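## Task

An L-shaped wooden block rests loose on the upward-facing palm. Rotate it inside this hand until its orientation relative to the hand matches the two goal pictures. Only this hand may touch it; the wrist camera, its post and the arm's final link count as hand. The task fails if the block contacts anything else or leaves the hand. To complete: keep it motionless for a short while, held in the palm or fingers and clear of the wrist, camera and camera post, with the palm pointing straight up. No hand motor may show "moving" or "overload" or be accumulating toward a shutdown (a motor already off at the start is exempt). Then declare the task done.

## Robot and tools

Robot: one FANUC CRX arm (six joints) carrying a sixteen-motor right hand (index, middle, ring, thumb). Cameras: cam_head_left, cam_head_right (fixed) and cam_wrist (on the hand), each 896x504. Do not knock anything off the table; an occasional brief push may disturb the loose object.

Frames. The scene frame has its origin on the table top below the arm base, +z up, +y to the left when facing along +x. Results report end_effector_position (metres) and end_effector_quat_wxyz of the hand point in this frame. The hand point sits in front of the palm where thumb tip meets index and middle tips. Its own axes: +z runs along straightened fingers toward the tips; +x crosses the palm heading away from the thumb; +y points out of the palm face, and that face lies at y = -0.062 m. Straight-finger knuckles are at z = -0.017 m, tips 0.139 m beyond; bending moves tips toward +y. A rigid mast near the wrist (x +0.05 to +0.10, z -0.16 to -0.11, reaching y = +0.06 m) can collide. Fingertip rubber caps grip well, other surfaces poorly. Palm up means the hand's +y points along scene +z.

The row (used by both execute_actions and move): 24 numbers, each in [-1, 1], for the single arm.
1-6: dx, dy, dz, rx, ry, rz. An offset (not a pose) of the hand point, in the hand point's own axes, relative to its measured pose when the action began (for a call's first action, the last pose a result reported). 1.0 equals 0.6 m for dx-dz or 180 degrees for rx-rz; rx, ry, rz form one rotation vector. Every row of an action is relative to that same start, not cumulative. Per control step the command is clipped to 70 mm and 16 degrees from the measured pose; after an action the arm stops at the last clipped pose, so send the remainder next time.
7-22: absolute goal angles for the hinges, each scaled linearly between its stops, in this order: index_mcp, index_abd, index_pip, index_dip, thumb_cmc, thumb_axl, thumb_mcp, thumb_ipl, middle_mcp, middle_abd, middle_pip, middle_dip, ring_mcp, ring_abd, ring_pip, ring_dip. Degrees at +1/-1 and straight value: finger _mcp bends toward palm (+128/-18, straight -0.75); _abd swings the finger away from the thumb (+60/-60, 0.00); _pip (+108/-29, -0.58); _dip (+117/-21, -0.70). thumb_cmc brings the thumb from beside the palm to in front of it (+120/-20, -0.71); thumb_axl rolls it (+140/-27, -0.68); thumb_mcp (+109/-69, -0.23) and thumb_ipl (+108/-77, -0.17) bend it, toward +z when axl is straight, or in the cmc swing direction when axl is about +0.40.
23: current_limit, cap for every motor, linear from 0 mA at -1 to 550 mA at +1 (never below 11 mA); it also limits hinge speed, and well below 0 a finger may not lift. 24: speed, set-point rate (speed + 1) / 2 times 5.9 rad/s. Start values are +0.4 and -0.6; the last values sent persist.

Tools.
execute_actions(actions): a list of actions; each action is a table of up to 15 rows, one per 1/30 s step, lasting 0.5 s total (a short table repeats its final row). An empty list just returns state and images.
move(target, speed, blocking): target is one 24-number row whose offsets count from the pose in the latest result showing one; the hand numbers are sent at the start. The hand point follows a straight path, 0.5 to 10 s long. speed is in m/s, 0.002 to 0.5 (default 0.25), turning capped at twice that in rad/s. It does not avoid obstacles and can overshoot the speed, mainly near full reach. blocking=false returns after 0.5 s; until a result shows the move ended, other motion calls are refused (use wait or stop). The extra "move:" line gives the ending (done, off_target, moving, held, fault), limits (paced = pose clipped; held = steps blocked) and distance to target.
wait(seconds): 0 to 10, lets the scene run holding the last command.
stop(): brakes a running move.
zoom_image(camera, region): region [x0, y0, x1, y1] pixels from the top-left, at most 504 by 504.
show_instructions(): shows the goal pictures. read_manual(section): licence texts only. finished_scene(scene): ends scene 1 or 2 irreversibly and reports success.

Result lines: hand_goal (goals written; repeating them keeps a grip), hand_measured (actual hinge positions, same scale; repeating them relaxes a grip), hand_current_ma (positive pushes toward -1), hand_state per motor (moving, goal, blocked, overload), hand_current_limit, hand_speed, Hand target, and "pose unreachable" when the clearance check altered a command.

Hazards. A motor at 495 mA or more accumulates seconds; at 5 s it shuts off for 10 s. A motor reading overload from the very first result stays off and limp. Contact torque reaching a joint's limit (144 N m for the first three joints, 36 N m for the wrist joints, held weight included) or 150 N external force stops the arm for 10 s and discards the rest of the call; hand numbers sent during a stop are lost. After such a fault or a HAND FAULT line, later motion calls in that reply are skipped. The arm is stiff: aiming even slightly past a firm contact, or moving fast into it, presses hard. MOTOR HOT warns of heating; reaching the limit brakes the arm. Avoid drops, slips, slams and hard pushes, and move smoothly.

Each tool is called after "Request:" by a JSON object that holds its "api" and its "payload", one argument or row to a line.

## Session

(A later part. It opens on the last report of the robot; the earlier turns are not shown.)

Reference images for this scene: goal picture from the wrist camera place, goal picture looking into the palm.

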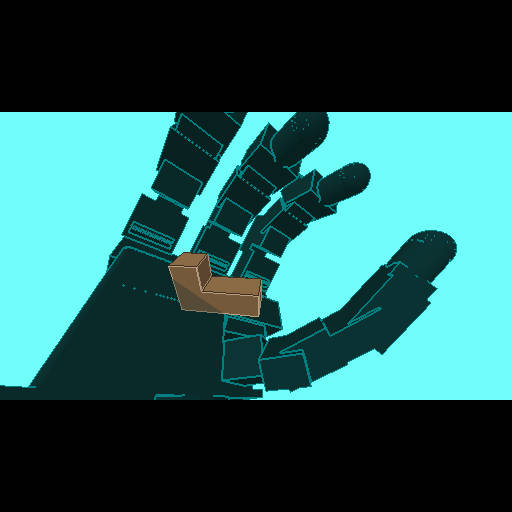

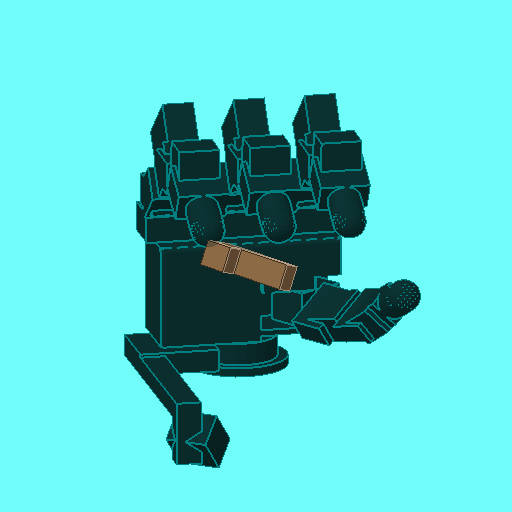

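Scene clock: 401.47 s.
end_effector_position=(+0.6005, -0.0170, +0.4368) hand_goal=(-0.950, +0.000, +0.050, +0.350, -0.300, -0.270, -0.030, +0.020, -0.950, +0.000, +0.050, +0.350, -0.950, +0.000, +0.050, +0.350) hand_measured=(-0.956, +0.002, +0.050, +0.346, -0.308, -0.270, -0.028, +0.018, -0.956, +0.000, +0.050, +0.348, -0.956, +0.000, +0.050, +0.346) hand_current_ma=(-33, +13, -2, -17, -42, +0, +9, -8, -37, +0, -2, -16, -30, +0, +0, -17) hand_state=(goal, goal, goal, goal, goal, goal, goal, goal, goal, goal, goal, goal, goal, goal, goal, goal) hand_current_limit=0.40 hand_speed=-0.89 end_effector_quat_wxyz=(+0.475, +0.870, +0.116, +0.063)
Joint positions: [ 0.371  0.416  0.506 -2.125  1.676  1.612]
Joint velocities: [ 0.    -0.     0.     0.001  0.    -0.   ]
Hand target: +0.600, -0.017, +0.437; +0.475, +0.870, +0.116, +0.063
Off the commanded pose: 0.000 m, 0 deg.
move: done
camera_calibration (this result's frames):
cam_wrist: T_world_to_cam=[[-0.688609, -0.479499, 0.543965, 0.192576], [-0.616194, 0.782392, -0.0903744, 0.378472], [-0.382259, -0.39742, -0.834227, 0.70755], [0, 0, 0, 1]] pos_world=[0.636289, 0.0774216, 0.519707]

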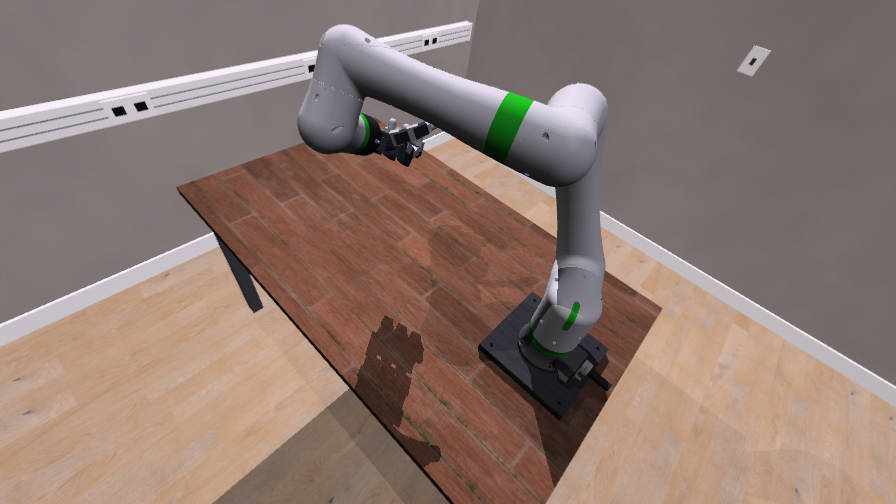

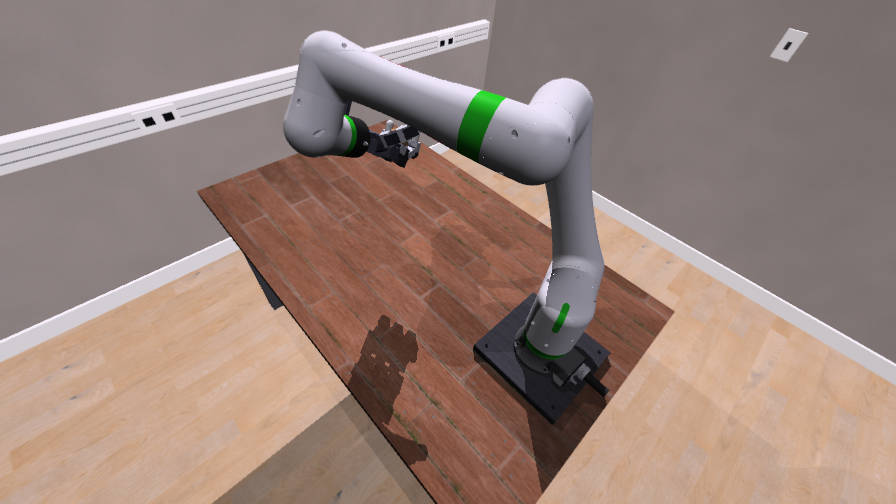

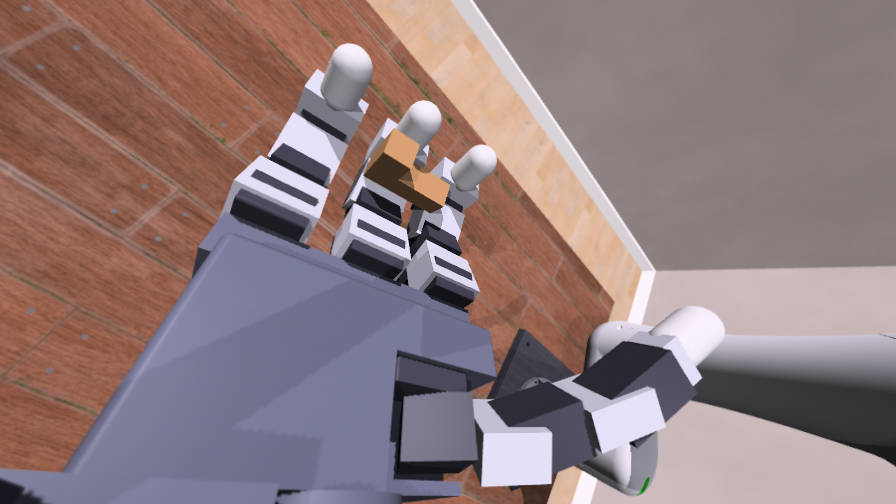

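Request:
{"api": "execute_actions", "payload": {
  "actions": []
}}

Request:
{"api": "show_instructions", "payload": {

}}

Scene clock: 426.50 s.
end_effector_position=(+0.6005, -0.0170, +0.4368) hand_goal=(-0.950, +0.000, +0.050, +0.350, -0.300, -0.270, -0.030, +0.020, -0.950, +0.000, +0.050, +0.350, -0.950, +0.000, +0.050, +0.350) hand_measured=(-0.956, +0.002, +0.050, +0.346, -0.308, -0.270, -0.028, +0.018, -0.956, +0.000, +0.050, +0.348, -0.956, +0.000, +0.050, +0.346) hand_current_ma=(-33, +13, -2, -17, -42, +0, +9, -8, -37, +0, -2, -16, -30, +0, +0, -17) hand_state=(goal, goal, goal, goal, goal, goal, goal, goal, goal, goal, goal, goal, goal, goal, goal, goal) hand_current_limit=0.40 hand_speed=-0.89 end_effector_quat_wxyz=(+0.475, +0.870, +0.116, +0.063)
Joint positions: [ 0.371  0.416  0.506 -2.125  1.676  1.612]
Joint velocities: [ 0.     0.     0.    -0.001 -0.001 -0.001]
Hand target: +0.600, -0.017, +0.437; +0.475, +0.870, +0.116, +0.063
Off the commanded pose: 0.000 m, 0 deg.
camera_calibration (this result's frames):
cam_wrist: T_world_to_cam=[[-0.688601, -0.479502, 0.543973, 0.192574], [-0.6162, 0.782388, -0.0903719, 0.37847], [-0.382264, -0.397426, -0.834222, 0.707548], [0, 0, 0, 1]] pos_world=[0.63629, 0.0774273, 0.519701]

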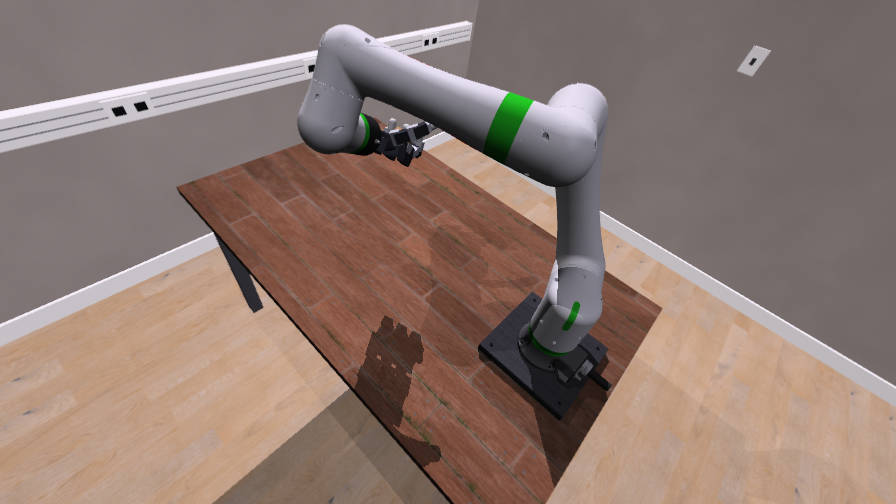

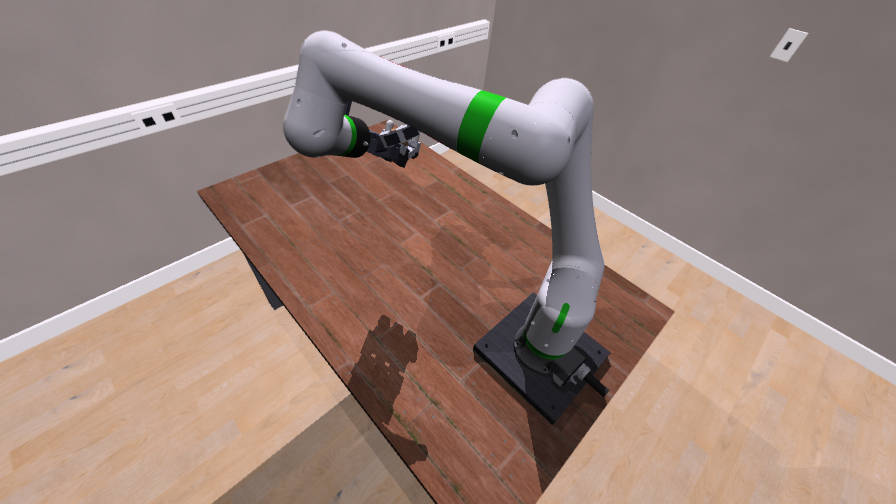

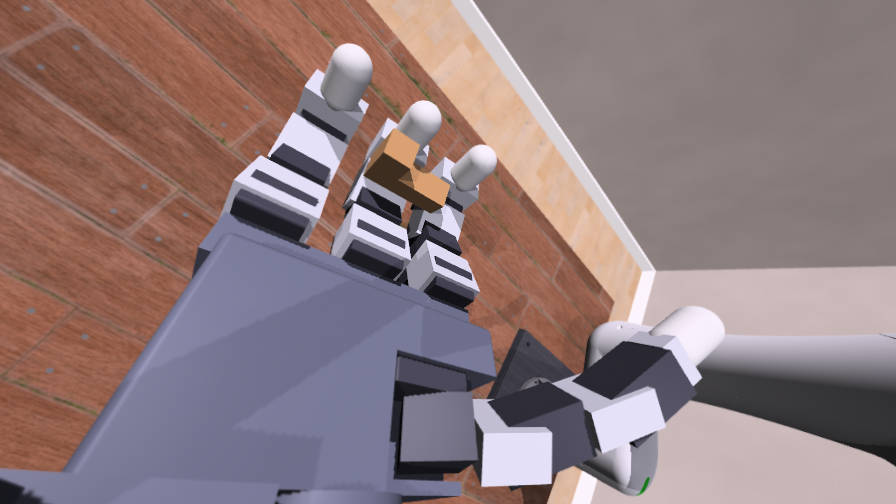

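Reference images for this scene: goal picture from the wrist camera place, goal picture looking into the palm.

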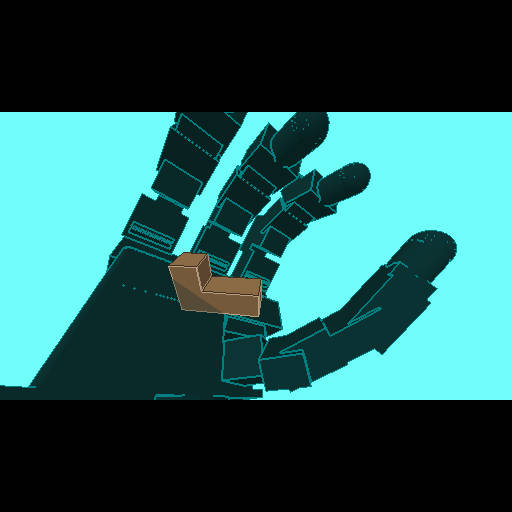

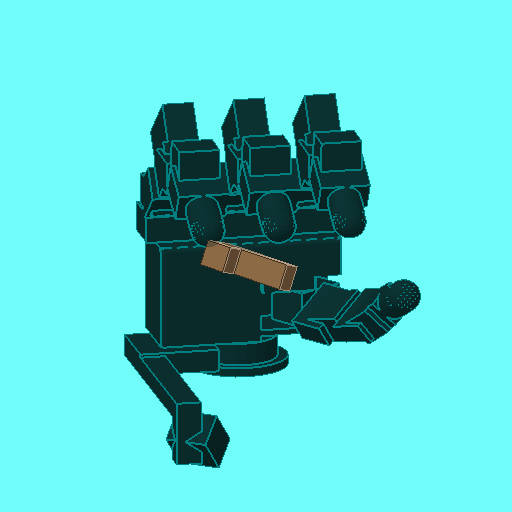

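Request:
{"api": "move", "payload": {
  "target": [0,0,0,-0.18,0,0,-0.95,0,-0.55,0.5,-0.3,-0.27,-0.03,0.02,-0.95,0,-0.55,0.5,-0.95,0,-0.55,0.5,0.4,-0.89],
  "speed": 0.15
}}

Request:
{"api": "zoom_image", "payload": {
  "camera": "cam_wrist",
  "region": [240,40,560,320]
}}

Scene clock: 447.13 s.
end_effector_position=(+0.6004, -0.0171, +0.4368) hand_goal=(-0.950, +0.000, -0.550, +0.500, -0.300, -0.270, -0.030, +0.020, -0.950, +0.000, -0.550, +0.500, -0.950, +0.000, -0.550, +0.500) hand_measured=(-0.958, +0.002, -0.550, +0.496, -0.308, -0.270, -0.030, +0.018, -0.960, +0.000, -0.550, +0.498, -0.958, +0.000, -0.550, +0.496) hand_current_ma=(-51, +12, -1, -17, -42, +0, +4, -8, -56, +0, -1, -16, -46, +0, +0, -17) hand_state=(goal, goal, goal, goal, goal, goal, goal, goal, goal, goal, goal, goal, goal, goal, goal, goal) hand_current_limit=0.40 hand_speed=-0.89 end_effector_quat_wxyz=(+0.699, +0.703, +0.093, +0.093)
Joint positions: [ 0.472  0.537  0.345 -1.597  1.738  1.377]
Joint velocities: [-0.    -0.    -0.     0.001  0.001  0.   ]
Hand target: +0.600, -0.017, +0.437; +0.699, +0.703, +0.093, +0.093
Off the commanded pose: 0.000 m, 0 deg.
move: done
camera_calibration (this result's frames):
cam_wrist: T_world_to_cam=[[-0.777219, -0.155647, 0.609676, 0.222556], [-0.565388, 0.598001, -0.568094, 0.553542], [-0.276165, -0.786237, -0.552779, 0.51419], [0, 0, 0, 1]] pos_world=[0.627942, 0.107897, 0.463011]

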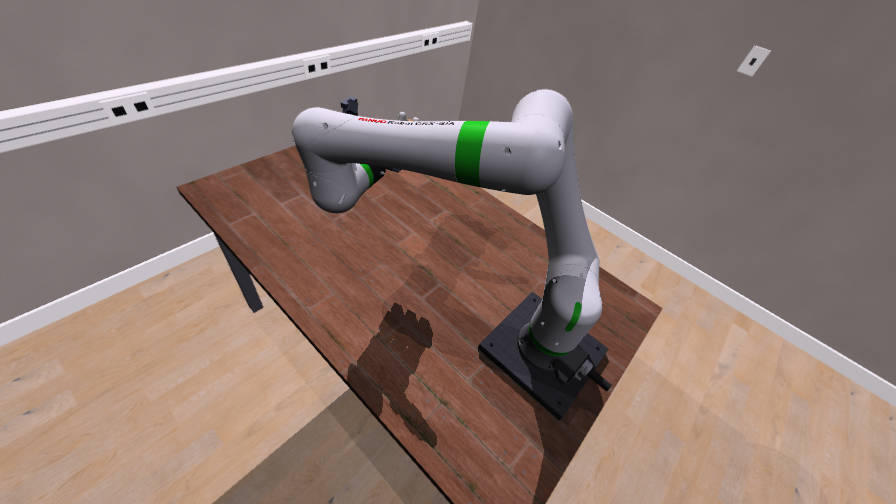

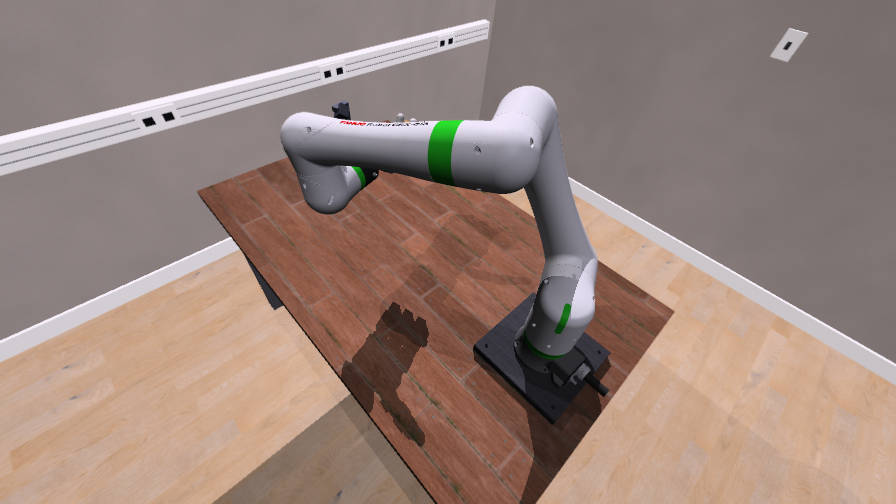

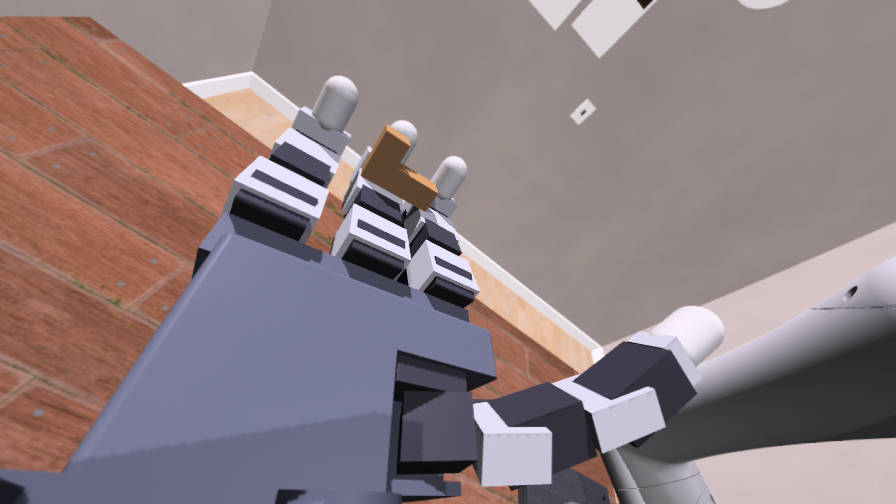

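Region (240, 40, 560, 320) of cam_wrist's 896x504 image, scaled by 1.575, with more detail than that image has; it fills the top 441 rows of this view, and the rest is white.

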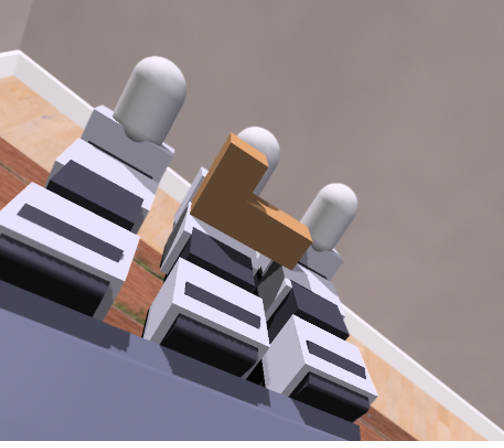

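Request:
{"api": "move", "payload": {
  "target": [0,0,0,0,0,0,-0.95,-0.03,-0.55,0.5,-0.3,-0.27,-0.03,0.02,-0.95,-0.2,-0.55,0.5,-0.62,-0.35,-0.9,0.5,0.4,-0.85]
}}

Request:
{"api": "zoom_image", "payload": {
  "camera": "cam_wrist",
  "region": [240,40,560,320]
}}

Scene clock: 523.93 s.
end_effector_position=(+0.6004, -0.0171, +0.4368) hand_goal=(-0.950, -0.030, -0.550, +0.500, -0.300, -0.270, -0.030, +0.020, -0.950, -0.200, -0.550, +0.500, -0.620, -0.350, -0.900, +0.500) hand_measured=(-0.958, -0.026, -0.550, +0.496, -0.308, -0.270, -0.030, +0.018, -0.960, -0.196, -0.550, +0.498, -0.644, -0.346, -0.900, +0.496) hand_current_ma=(-51, +14, -1, -17, -42, +0, +4, -8, -57, +20, -2, -16, -139, +15, +0, -17) hand_state=(goal, goal, goal, goal, goal, goal, goal, goal, goal, goal, goal, goal, blocked, goal, goal, goal) hand_current_limit=0.40 hand_speed=-0.85 end_effector_quat_wxyz=(+0.699, +0.703, +0.093, +0.093)
Joint positions: [ 0.472  0.537  0.345 -1.597  1.738  1.377]
Joint velocities: [-0.    -0.     0.    -0.001  0.     0.001]
Hand target: +0.600, -0.017, +0.437; +0.699, +0.703, +0.093, +0.093
Off the commanded pose: 0.000 m, 0 deg.
move: done
camera_calibration (this result's frames):
cam_wrist: T_world_to_cam=[[-0.777217, -0.155647, 0.609678, 0.222555], [-0.56539, 0.598, -0.568093, 0.553542], [-0.276166, -0.786238, -0.552778, 0.51419], [0, 0, 0, 1]] pos_world=[0.627942, 0.107897, 0.463009]

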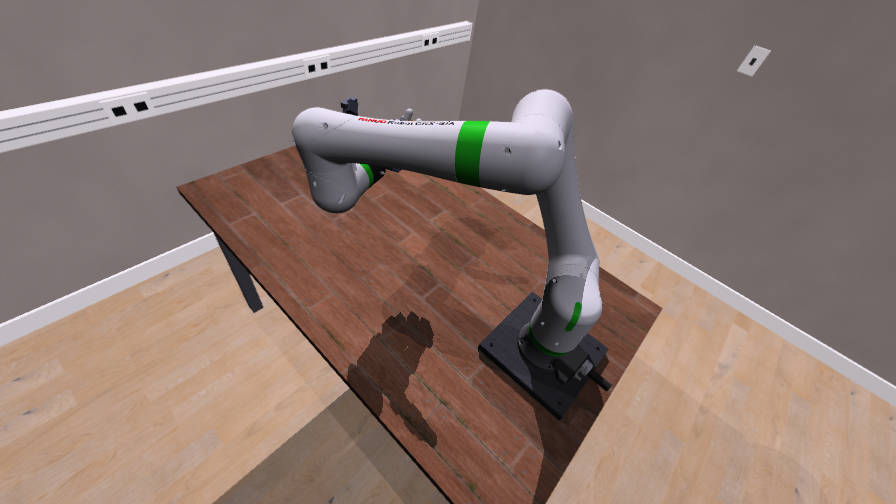

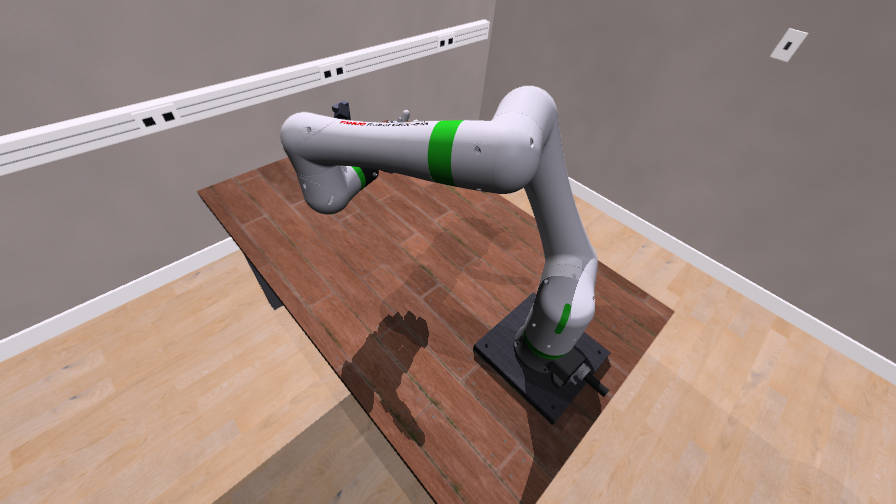

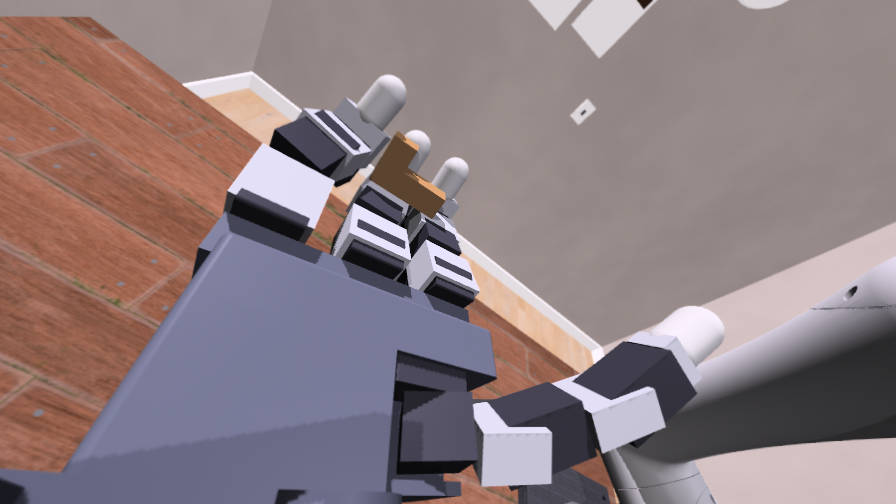

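Region (240, 40, 560, 320) of cam_wrist's 896x504 image, scaled by 1.575, with more detail than that image has; it fills the top 441 rows of this view, and the rest is white.

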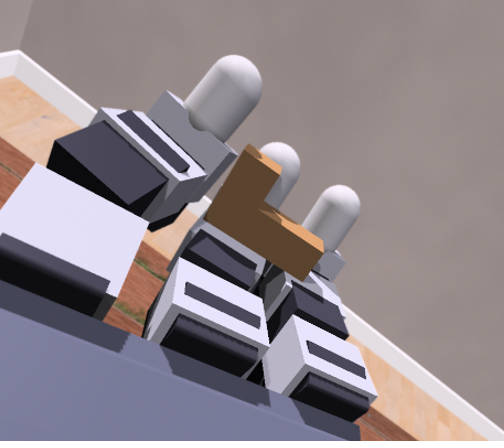

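Request:
{"api": "move", "payload": {
  "target": [0,0,0,0,0,0,-0.78,-0.03,-0.72,0.5,-0.3,-0.27,-0.03,0.02,-0.95,-0.2,-0.55,0.5,-0.62,-0.42,-0.9,0.5,0.4,-0.9]
}}

Request:
{"api": "zoom_image", "payload": {
  "camera": "cam_wrist",
  "region": [300,60,520,260]
}}

Scene clock: 532.03 s.
end_effector_position=(+0.6004, -0.0171, +0.4368) hand_goal=(-0.780, -0.030, -0.720, +0.500, -0.300, -0.270, -0.030, +0.020, -0.950, -0.200, -0.550, +0.500, -0.620, -0.420, -0.900, +0.500) hand_measured=(-0.806, -0.028, -0.720, +0.496, -0.308, -0.270, -0.030, +0.018, -0.962, -0.200, -0.550, +0.498, -0.642, -0.404, -0.900, +0.496) hand_current_ma=(-151, +12, +0, -17, -42, +0, +4, -8, -59, +4, -2, -13, -134, +70, +0, -17) hand_state=(blocked, goal, goal, goal, goal, goal, goal, goal, goal, goal, goal, goal, blocked, goal, goal, goal) hand_current_limit=0.40 hand_speed=-0.90 end_effector_quat_wxyz=(+0.699, +0.703, +0.093, +0.093)
Joint positions: [ 0.472  0.537  0.345 -1.597  1.738  1.377]
Joint velocities: [ 0.    -0.     0.001 -0.002 -0.     0.   ]
Hand target: +0.600, -0.017, +0.437; +0.699, +0.703, +0.093, +0.093
Off the commanded pose: 0.000 m, 0 deg.
move: done
camera_calibration (this result's frames):
cam_wrist: T_world_to_cam=[[-0.777218, -0.155647, 0.609678, 0.222555], [-0.56539, 0.598001, -0.568093, 0.553542], [-0.276166, -0.786238, -0.552778, 0.51419], [0, 0, 0, 1]] pos_world=[0.627942, 0.107897, 0.463009]

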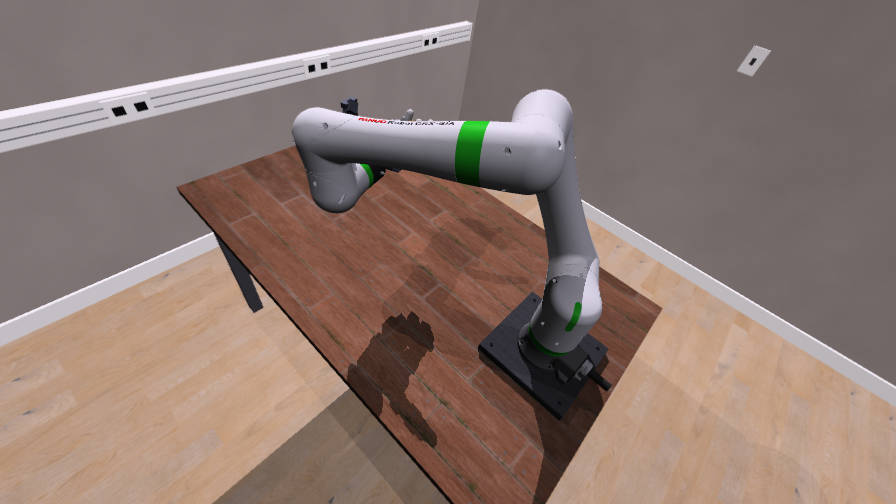

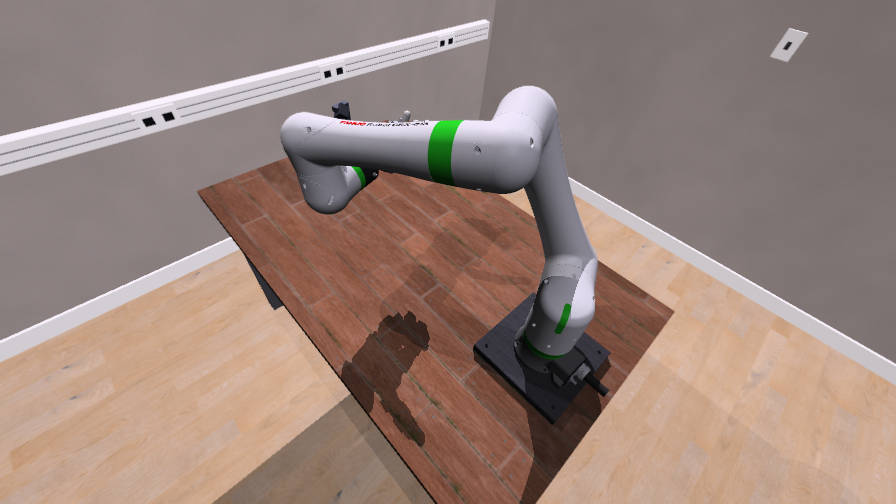

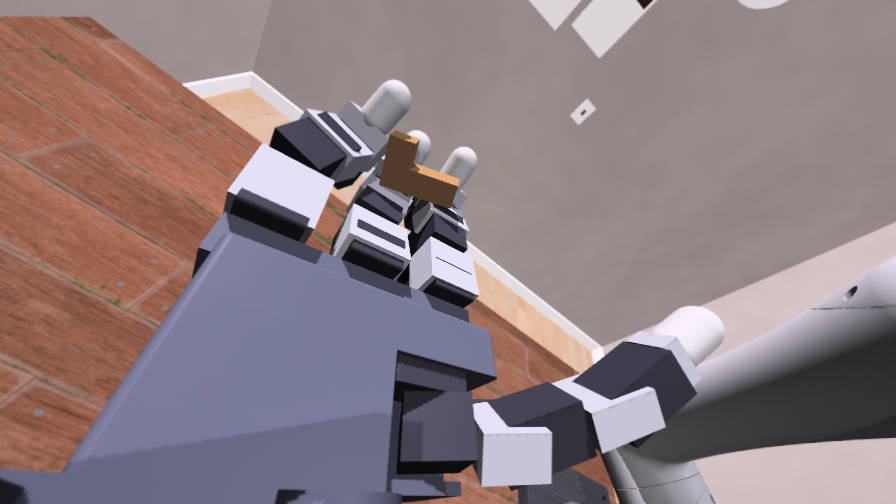

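Region (300, 60, 520, 260) of cam_wrist's 896x504 image, scaled by 2.291, with more detail than that image has; it fills the top 458 rows of this view, and the rest is white.

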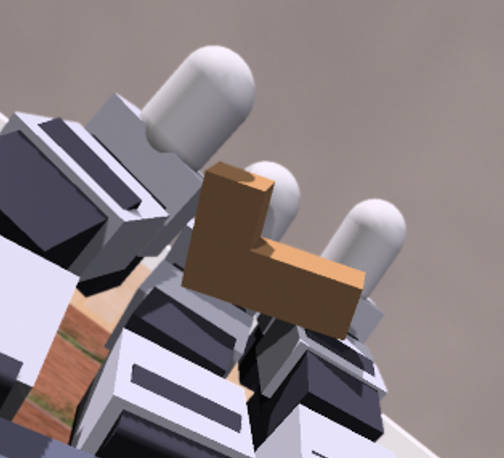

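Request:
{"api": "move", "payload": {
  "target": [0,0,0,0,0,0,-0.64,-0.03,-0.84,0.5,-0.3,-0.27,-0.03,0.02,-0.95,-0.2,-0.55,0.5,-0.62,-0.35,-0.9,0.5,0.4,-0.9]
}}

Request:
{"api": "zoom_image", "payload": {
  "camera": "cam_wrist",
  "region": [330,80,500,240]
}}

Scene clock: 547.33 s.
end_effector_position=(+0.6004, -0.0171, +0.4368) hand_goal=(-0.640, -0.030, -0.840, +0.500, -0.300, -0.270, -0.030, +0.020, -0.950, -0.200, -0.550, +0.500, -0.620, -0.350, -0.900, +0.500) hand_measured=(-0.666, -0.028, -0.840, +0.496, -0.308, -0.270, -0.030, +0.018, -0.962, -0.200, -0.550, +0.498, -0.642, -0.352, -0.900, +0.496) hand_current_ma=(-156, +10, -2, -17, -42, +0, +4, -8, -59, +4, -2, -13, -134, -10, -1, -16) hand_state=(blocked, goal, goal, goal, goal, goal, goal, goal, goal, goal, goal, goal, blocked, goal, goal, goal) hand_current_limit=0.40 hand_speed=-0.90 end_effector_quat_wxyz=(+0.699, +0.703, +0.093, +0.093)
Joint positions: [ 0.472  0.537  0.345 -1.597  1.738  1.377]
Joint velocities: [-0.     0.     0.     0.    -0.001  0.001]
Hand target: +0.600, -0.017, +0.437; +0.699, +0.703, +0.093, +0.093
Off the commanded pose: 0.000 m, 0 deg.
move: done
camera_calibration (this result's frames):
cam_wrist: T_world_to_cam=[[-0.777218, -0.155647, 0.609678, 0.222555], [-0.56539, 0.598, -0.568093, 0.553542], [-0.276166, -0.786238, -0.552778, 0.51419], [0, 0, 0, 1]] pos_world=[0.627942, 0.107897, 0.463009]

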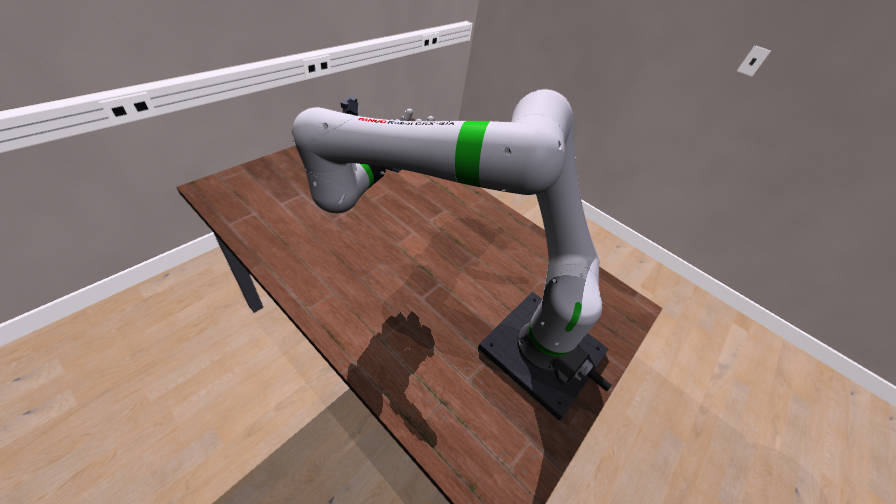

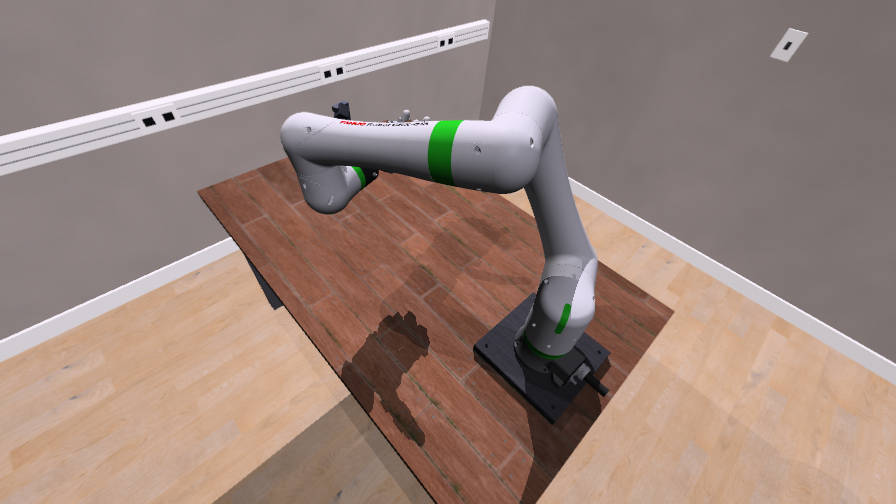

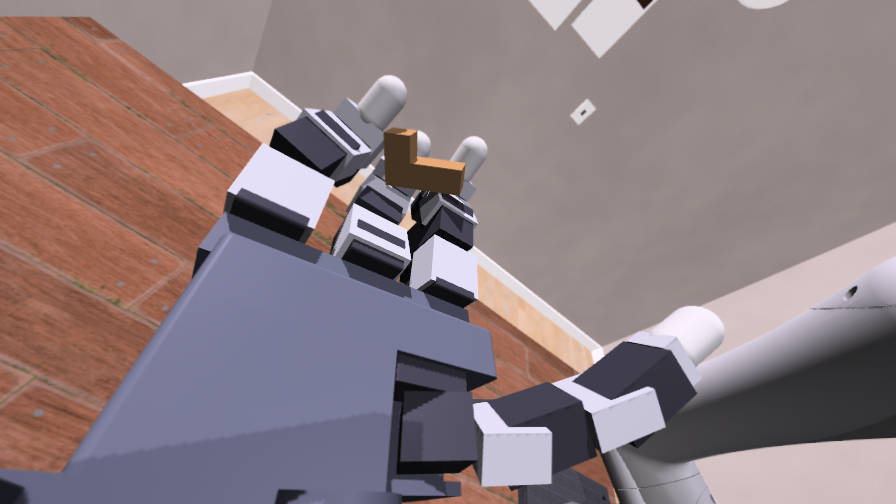

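Region (330, 80, 500, 240) of cam_wrist's 896x504 image, scaled by 2.965, with more detail than that image has; it fills the top 474 rows of this view, and the rest is white.

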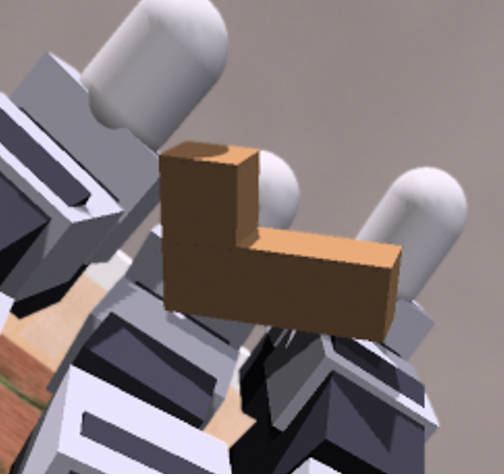

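Request:
{"api": "move", "payload": {
  "target": [0,0,0,0,0,0,-0.63,-0.03,-0.98,0.5,-0.3,-0.27,-0.03,0.02,-0.95,-0.2,-0.69,0.5,-0.62,-0.35,-1,0.5,0.4,-0.92]
}}

Request:
{"api": "zoom_image", "payload": {
  "camera": "cam_wrist",
  "region": [350,100,490,240]
}}

Scene clock: 597.47 s.
end_effector_position=(+0.6004, -0.0171, +0.4368) hand_goal=(-0.630, -0.030, -0.980, +0.500, -0.300, -0.270, -0.030, +0.020, -0.950, -0.200, -0.690, +0.500, -0.620, -0.350, -1.000, +0.500) hand_measured=(-0.656, -0.028, -0.980, +0.496, -0.308, -0.270, -0.030, +0.018, -0.962, -0.200, -0.690, +0.498, -0.642, -0.352, -1.000, +0.496) hand_current_ma=(-152, +10, +0, -17, -42, +0, +4, -8, -59, +4, +1, -13, -134, -10, +1, -16) hand_state=(blocked, goal, goal, goal, goal, goal, goal, goal, goal, goal, goal, goal, blocked, goal, goal, goal) hand_current_limit=0.40 hand_speed=-0.92 end_effector_quat_wxyz=(+0.699, +0.703, +0.093, +0.093)
Joint positions: [ 0.472  0.537  0.345 -1.597  1.738  1.377]
Joint velocities: [-0.     0.001 -0.     0.001  0.    -0.   ]
Hand target: +0.600, -0.017, +0.437; +0.699, +0.703, +0.093, +0.093
Off the commanded pose: 0.000 m, 0 deg.
move: done
camera_calibration (this result's frames):
cam_wrist: T_world_to_cam=[[-0.777218, -0.155646, 0.609678, 0.222555], [-0.565389, 0.598001, -0.568093, 0.553542], [-0.276166, -0.786238, -0.552777, 0.51419], [0, 0, 0, 1]] pos_world=[0.627942, 0.107897, 0.463009]

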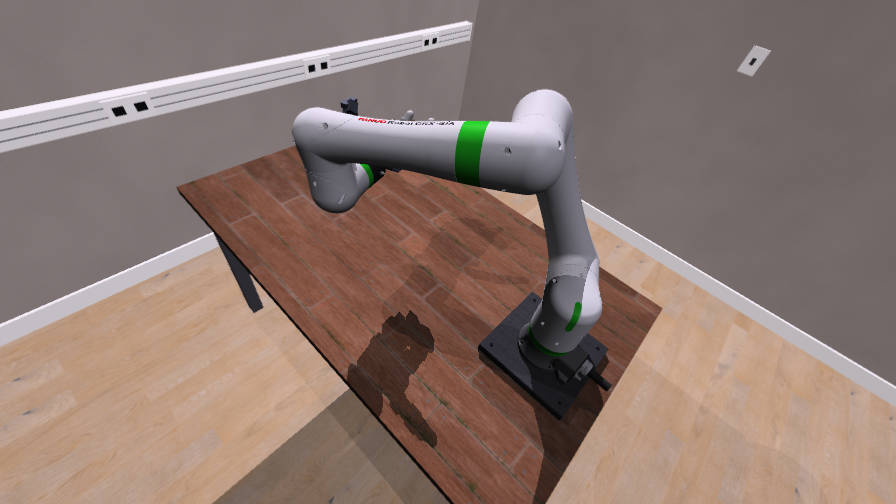

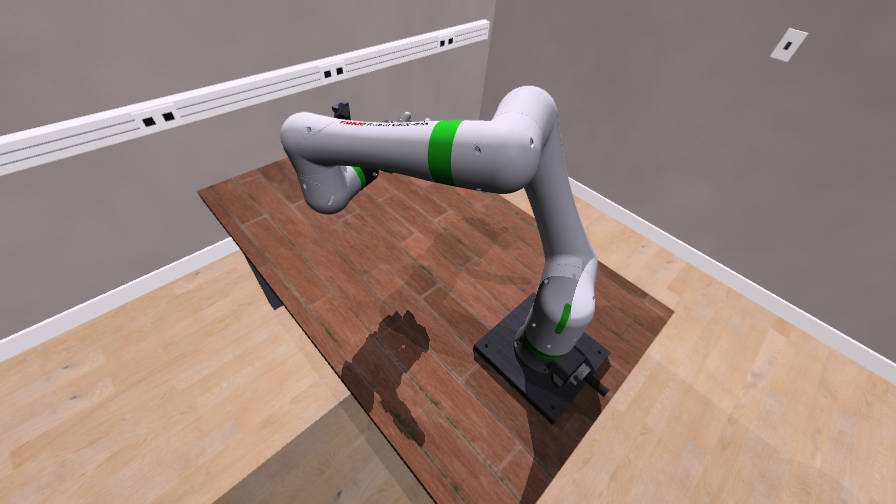

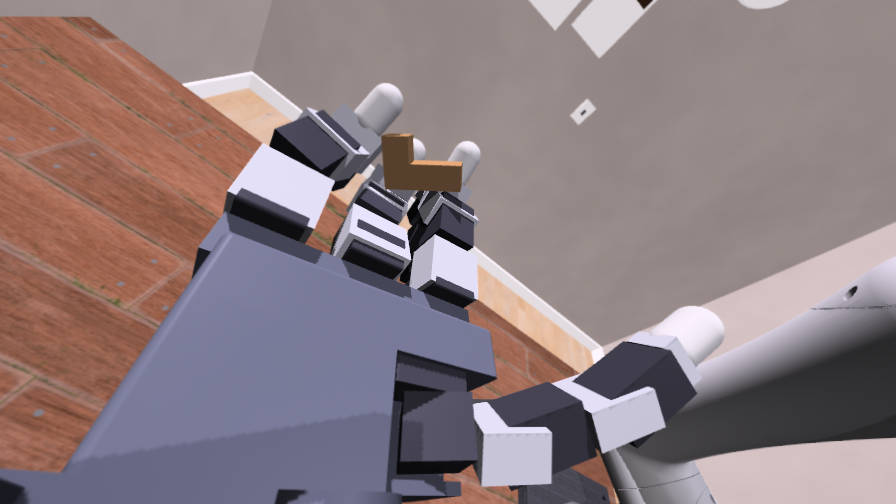

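Region (350, 100, 490, 240) of cam_wrist's 896x504 image, scaled by 3.600, with more detail than that image has.

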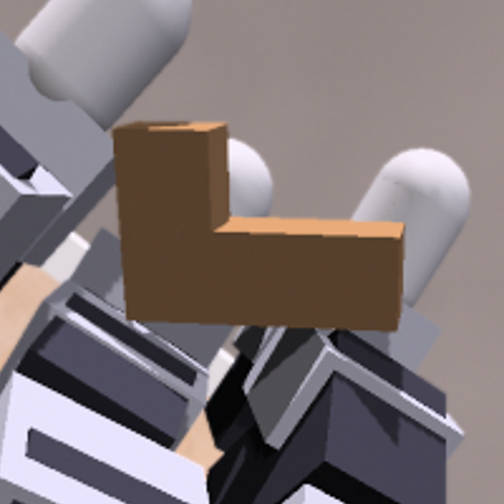

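Request:
{"api": "finished_scene", "payload": {
  "scene": 2
}}

The scene is finished: the task was done.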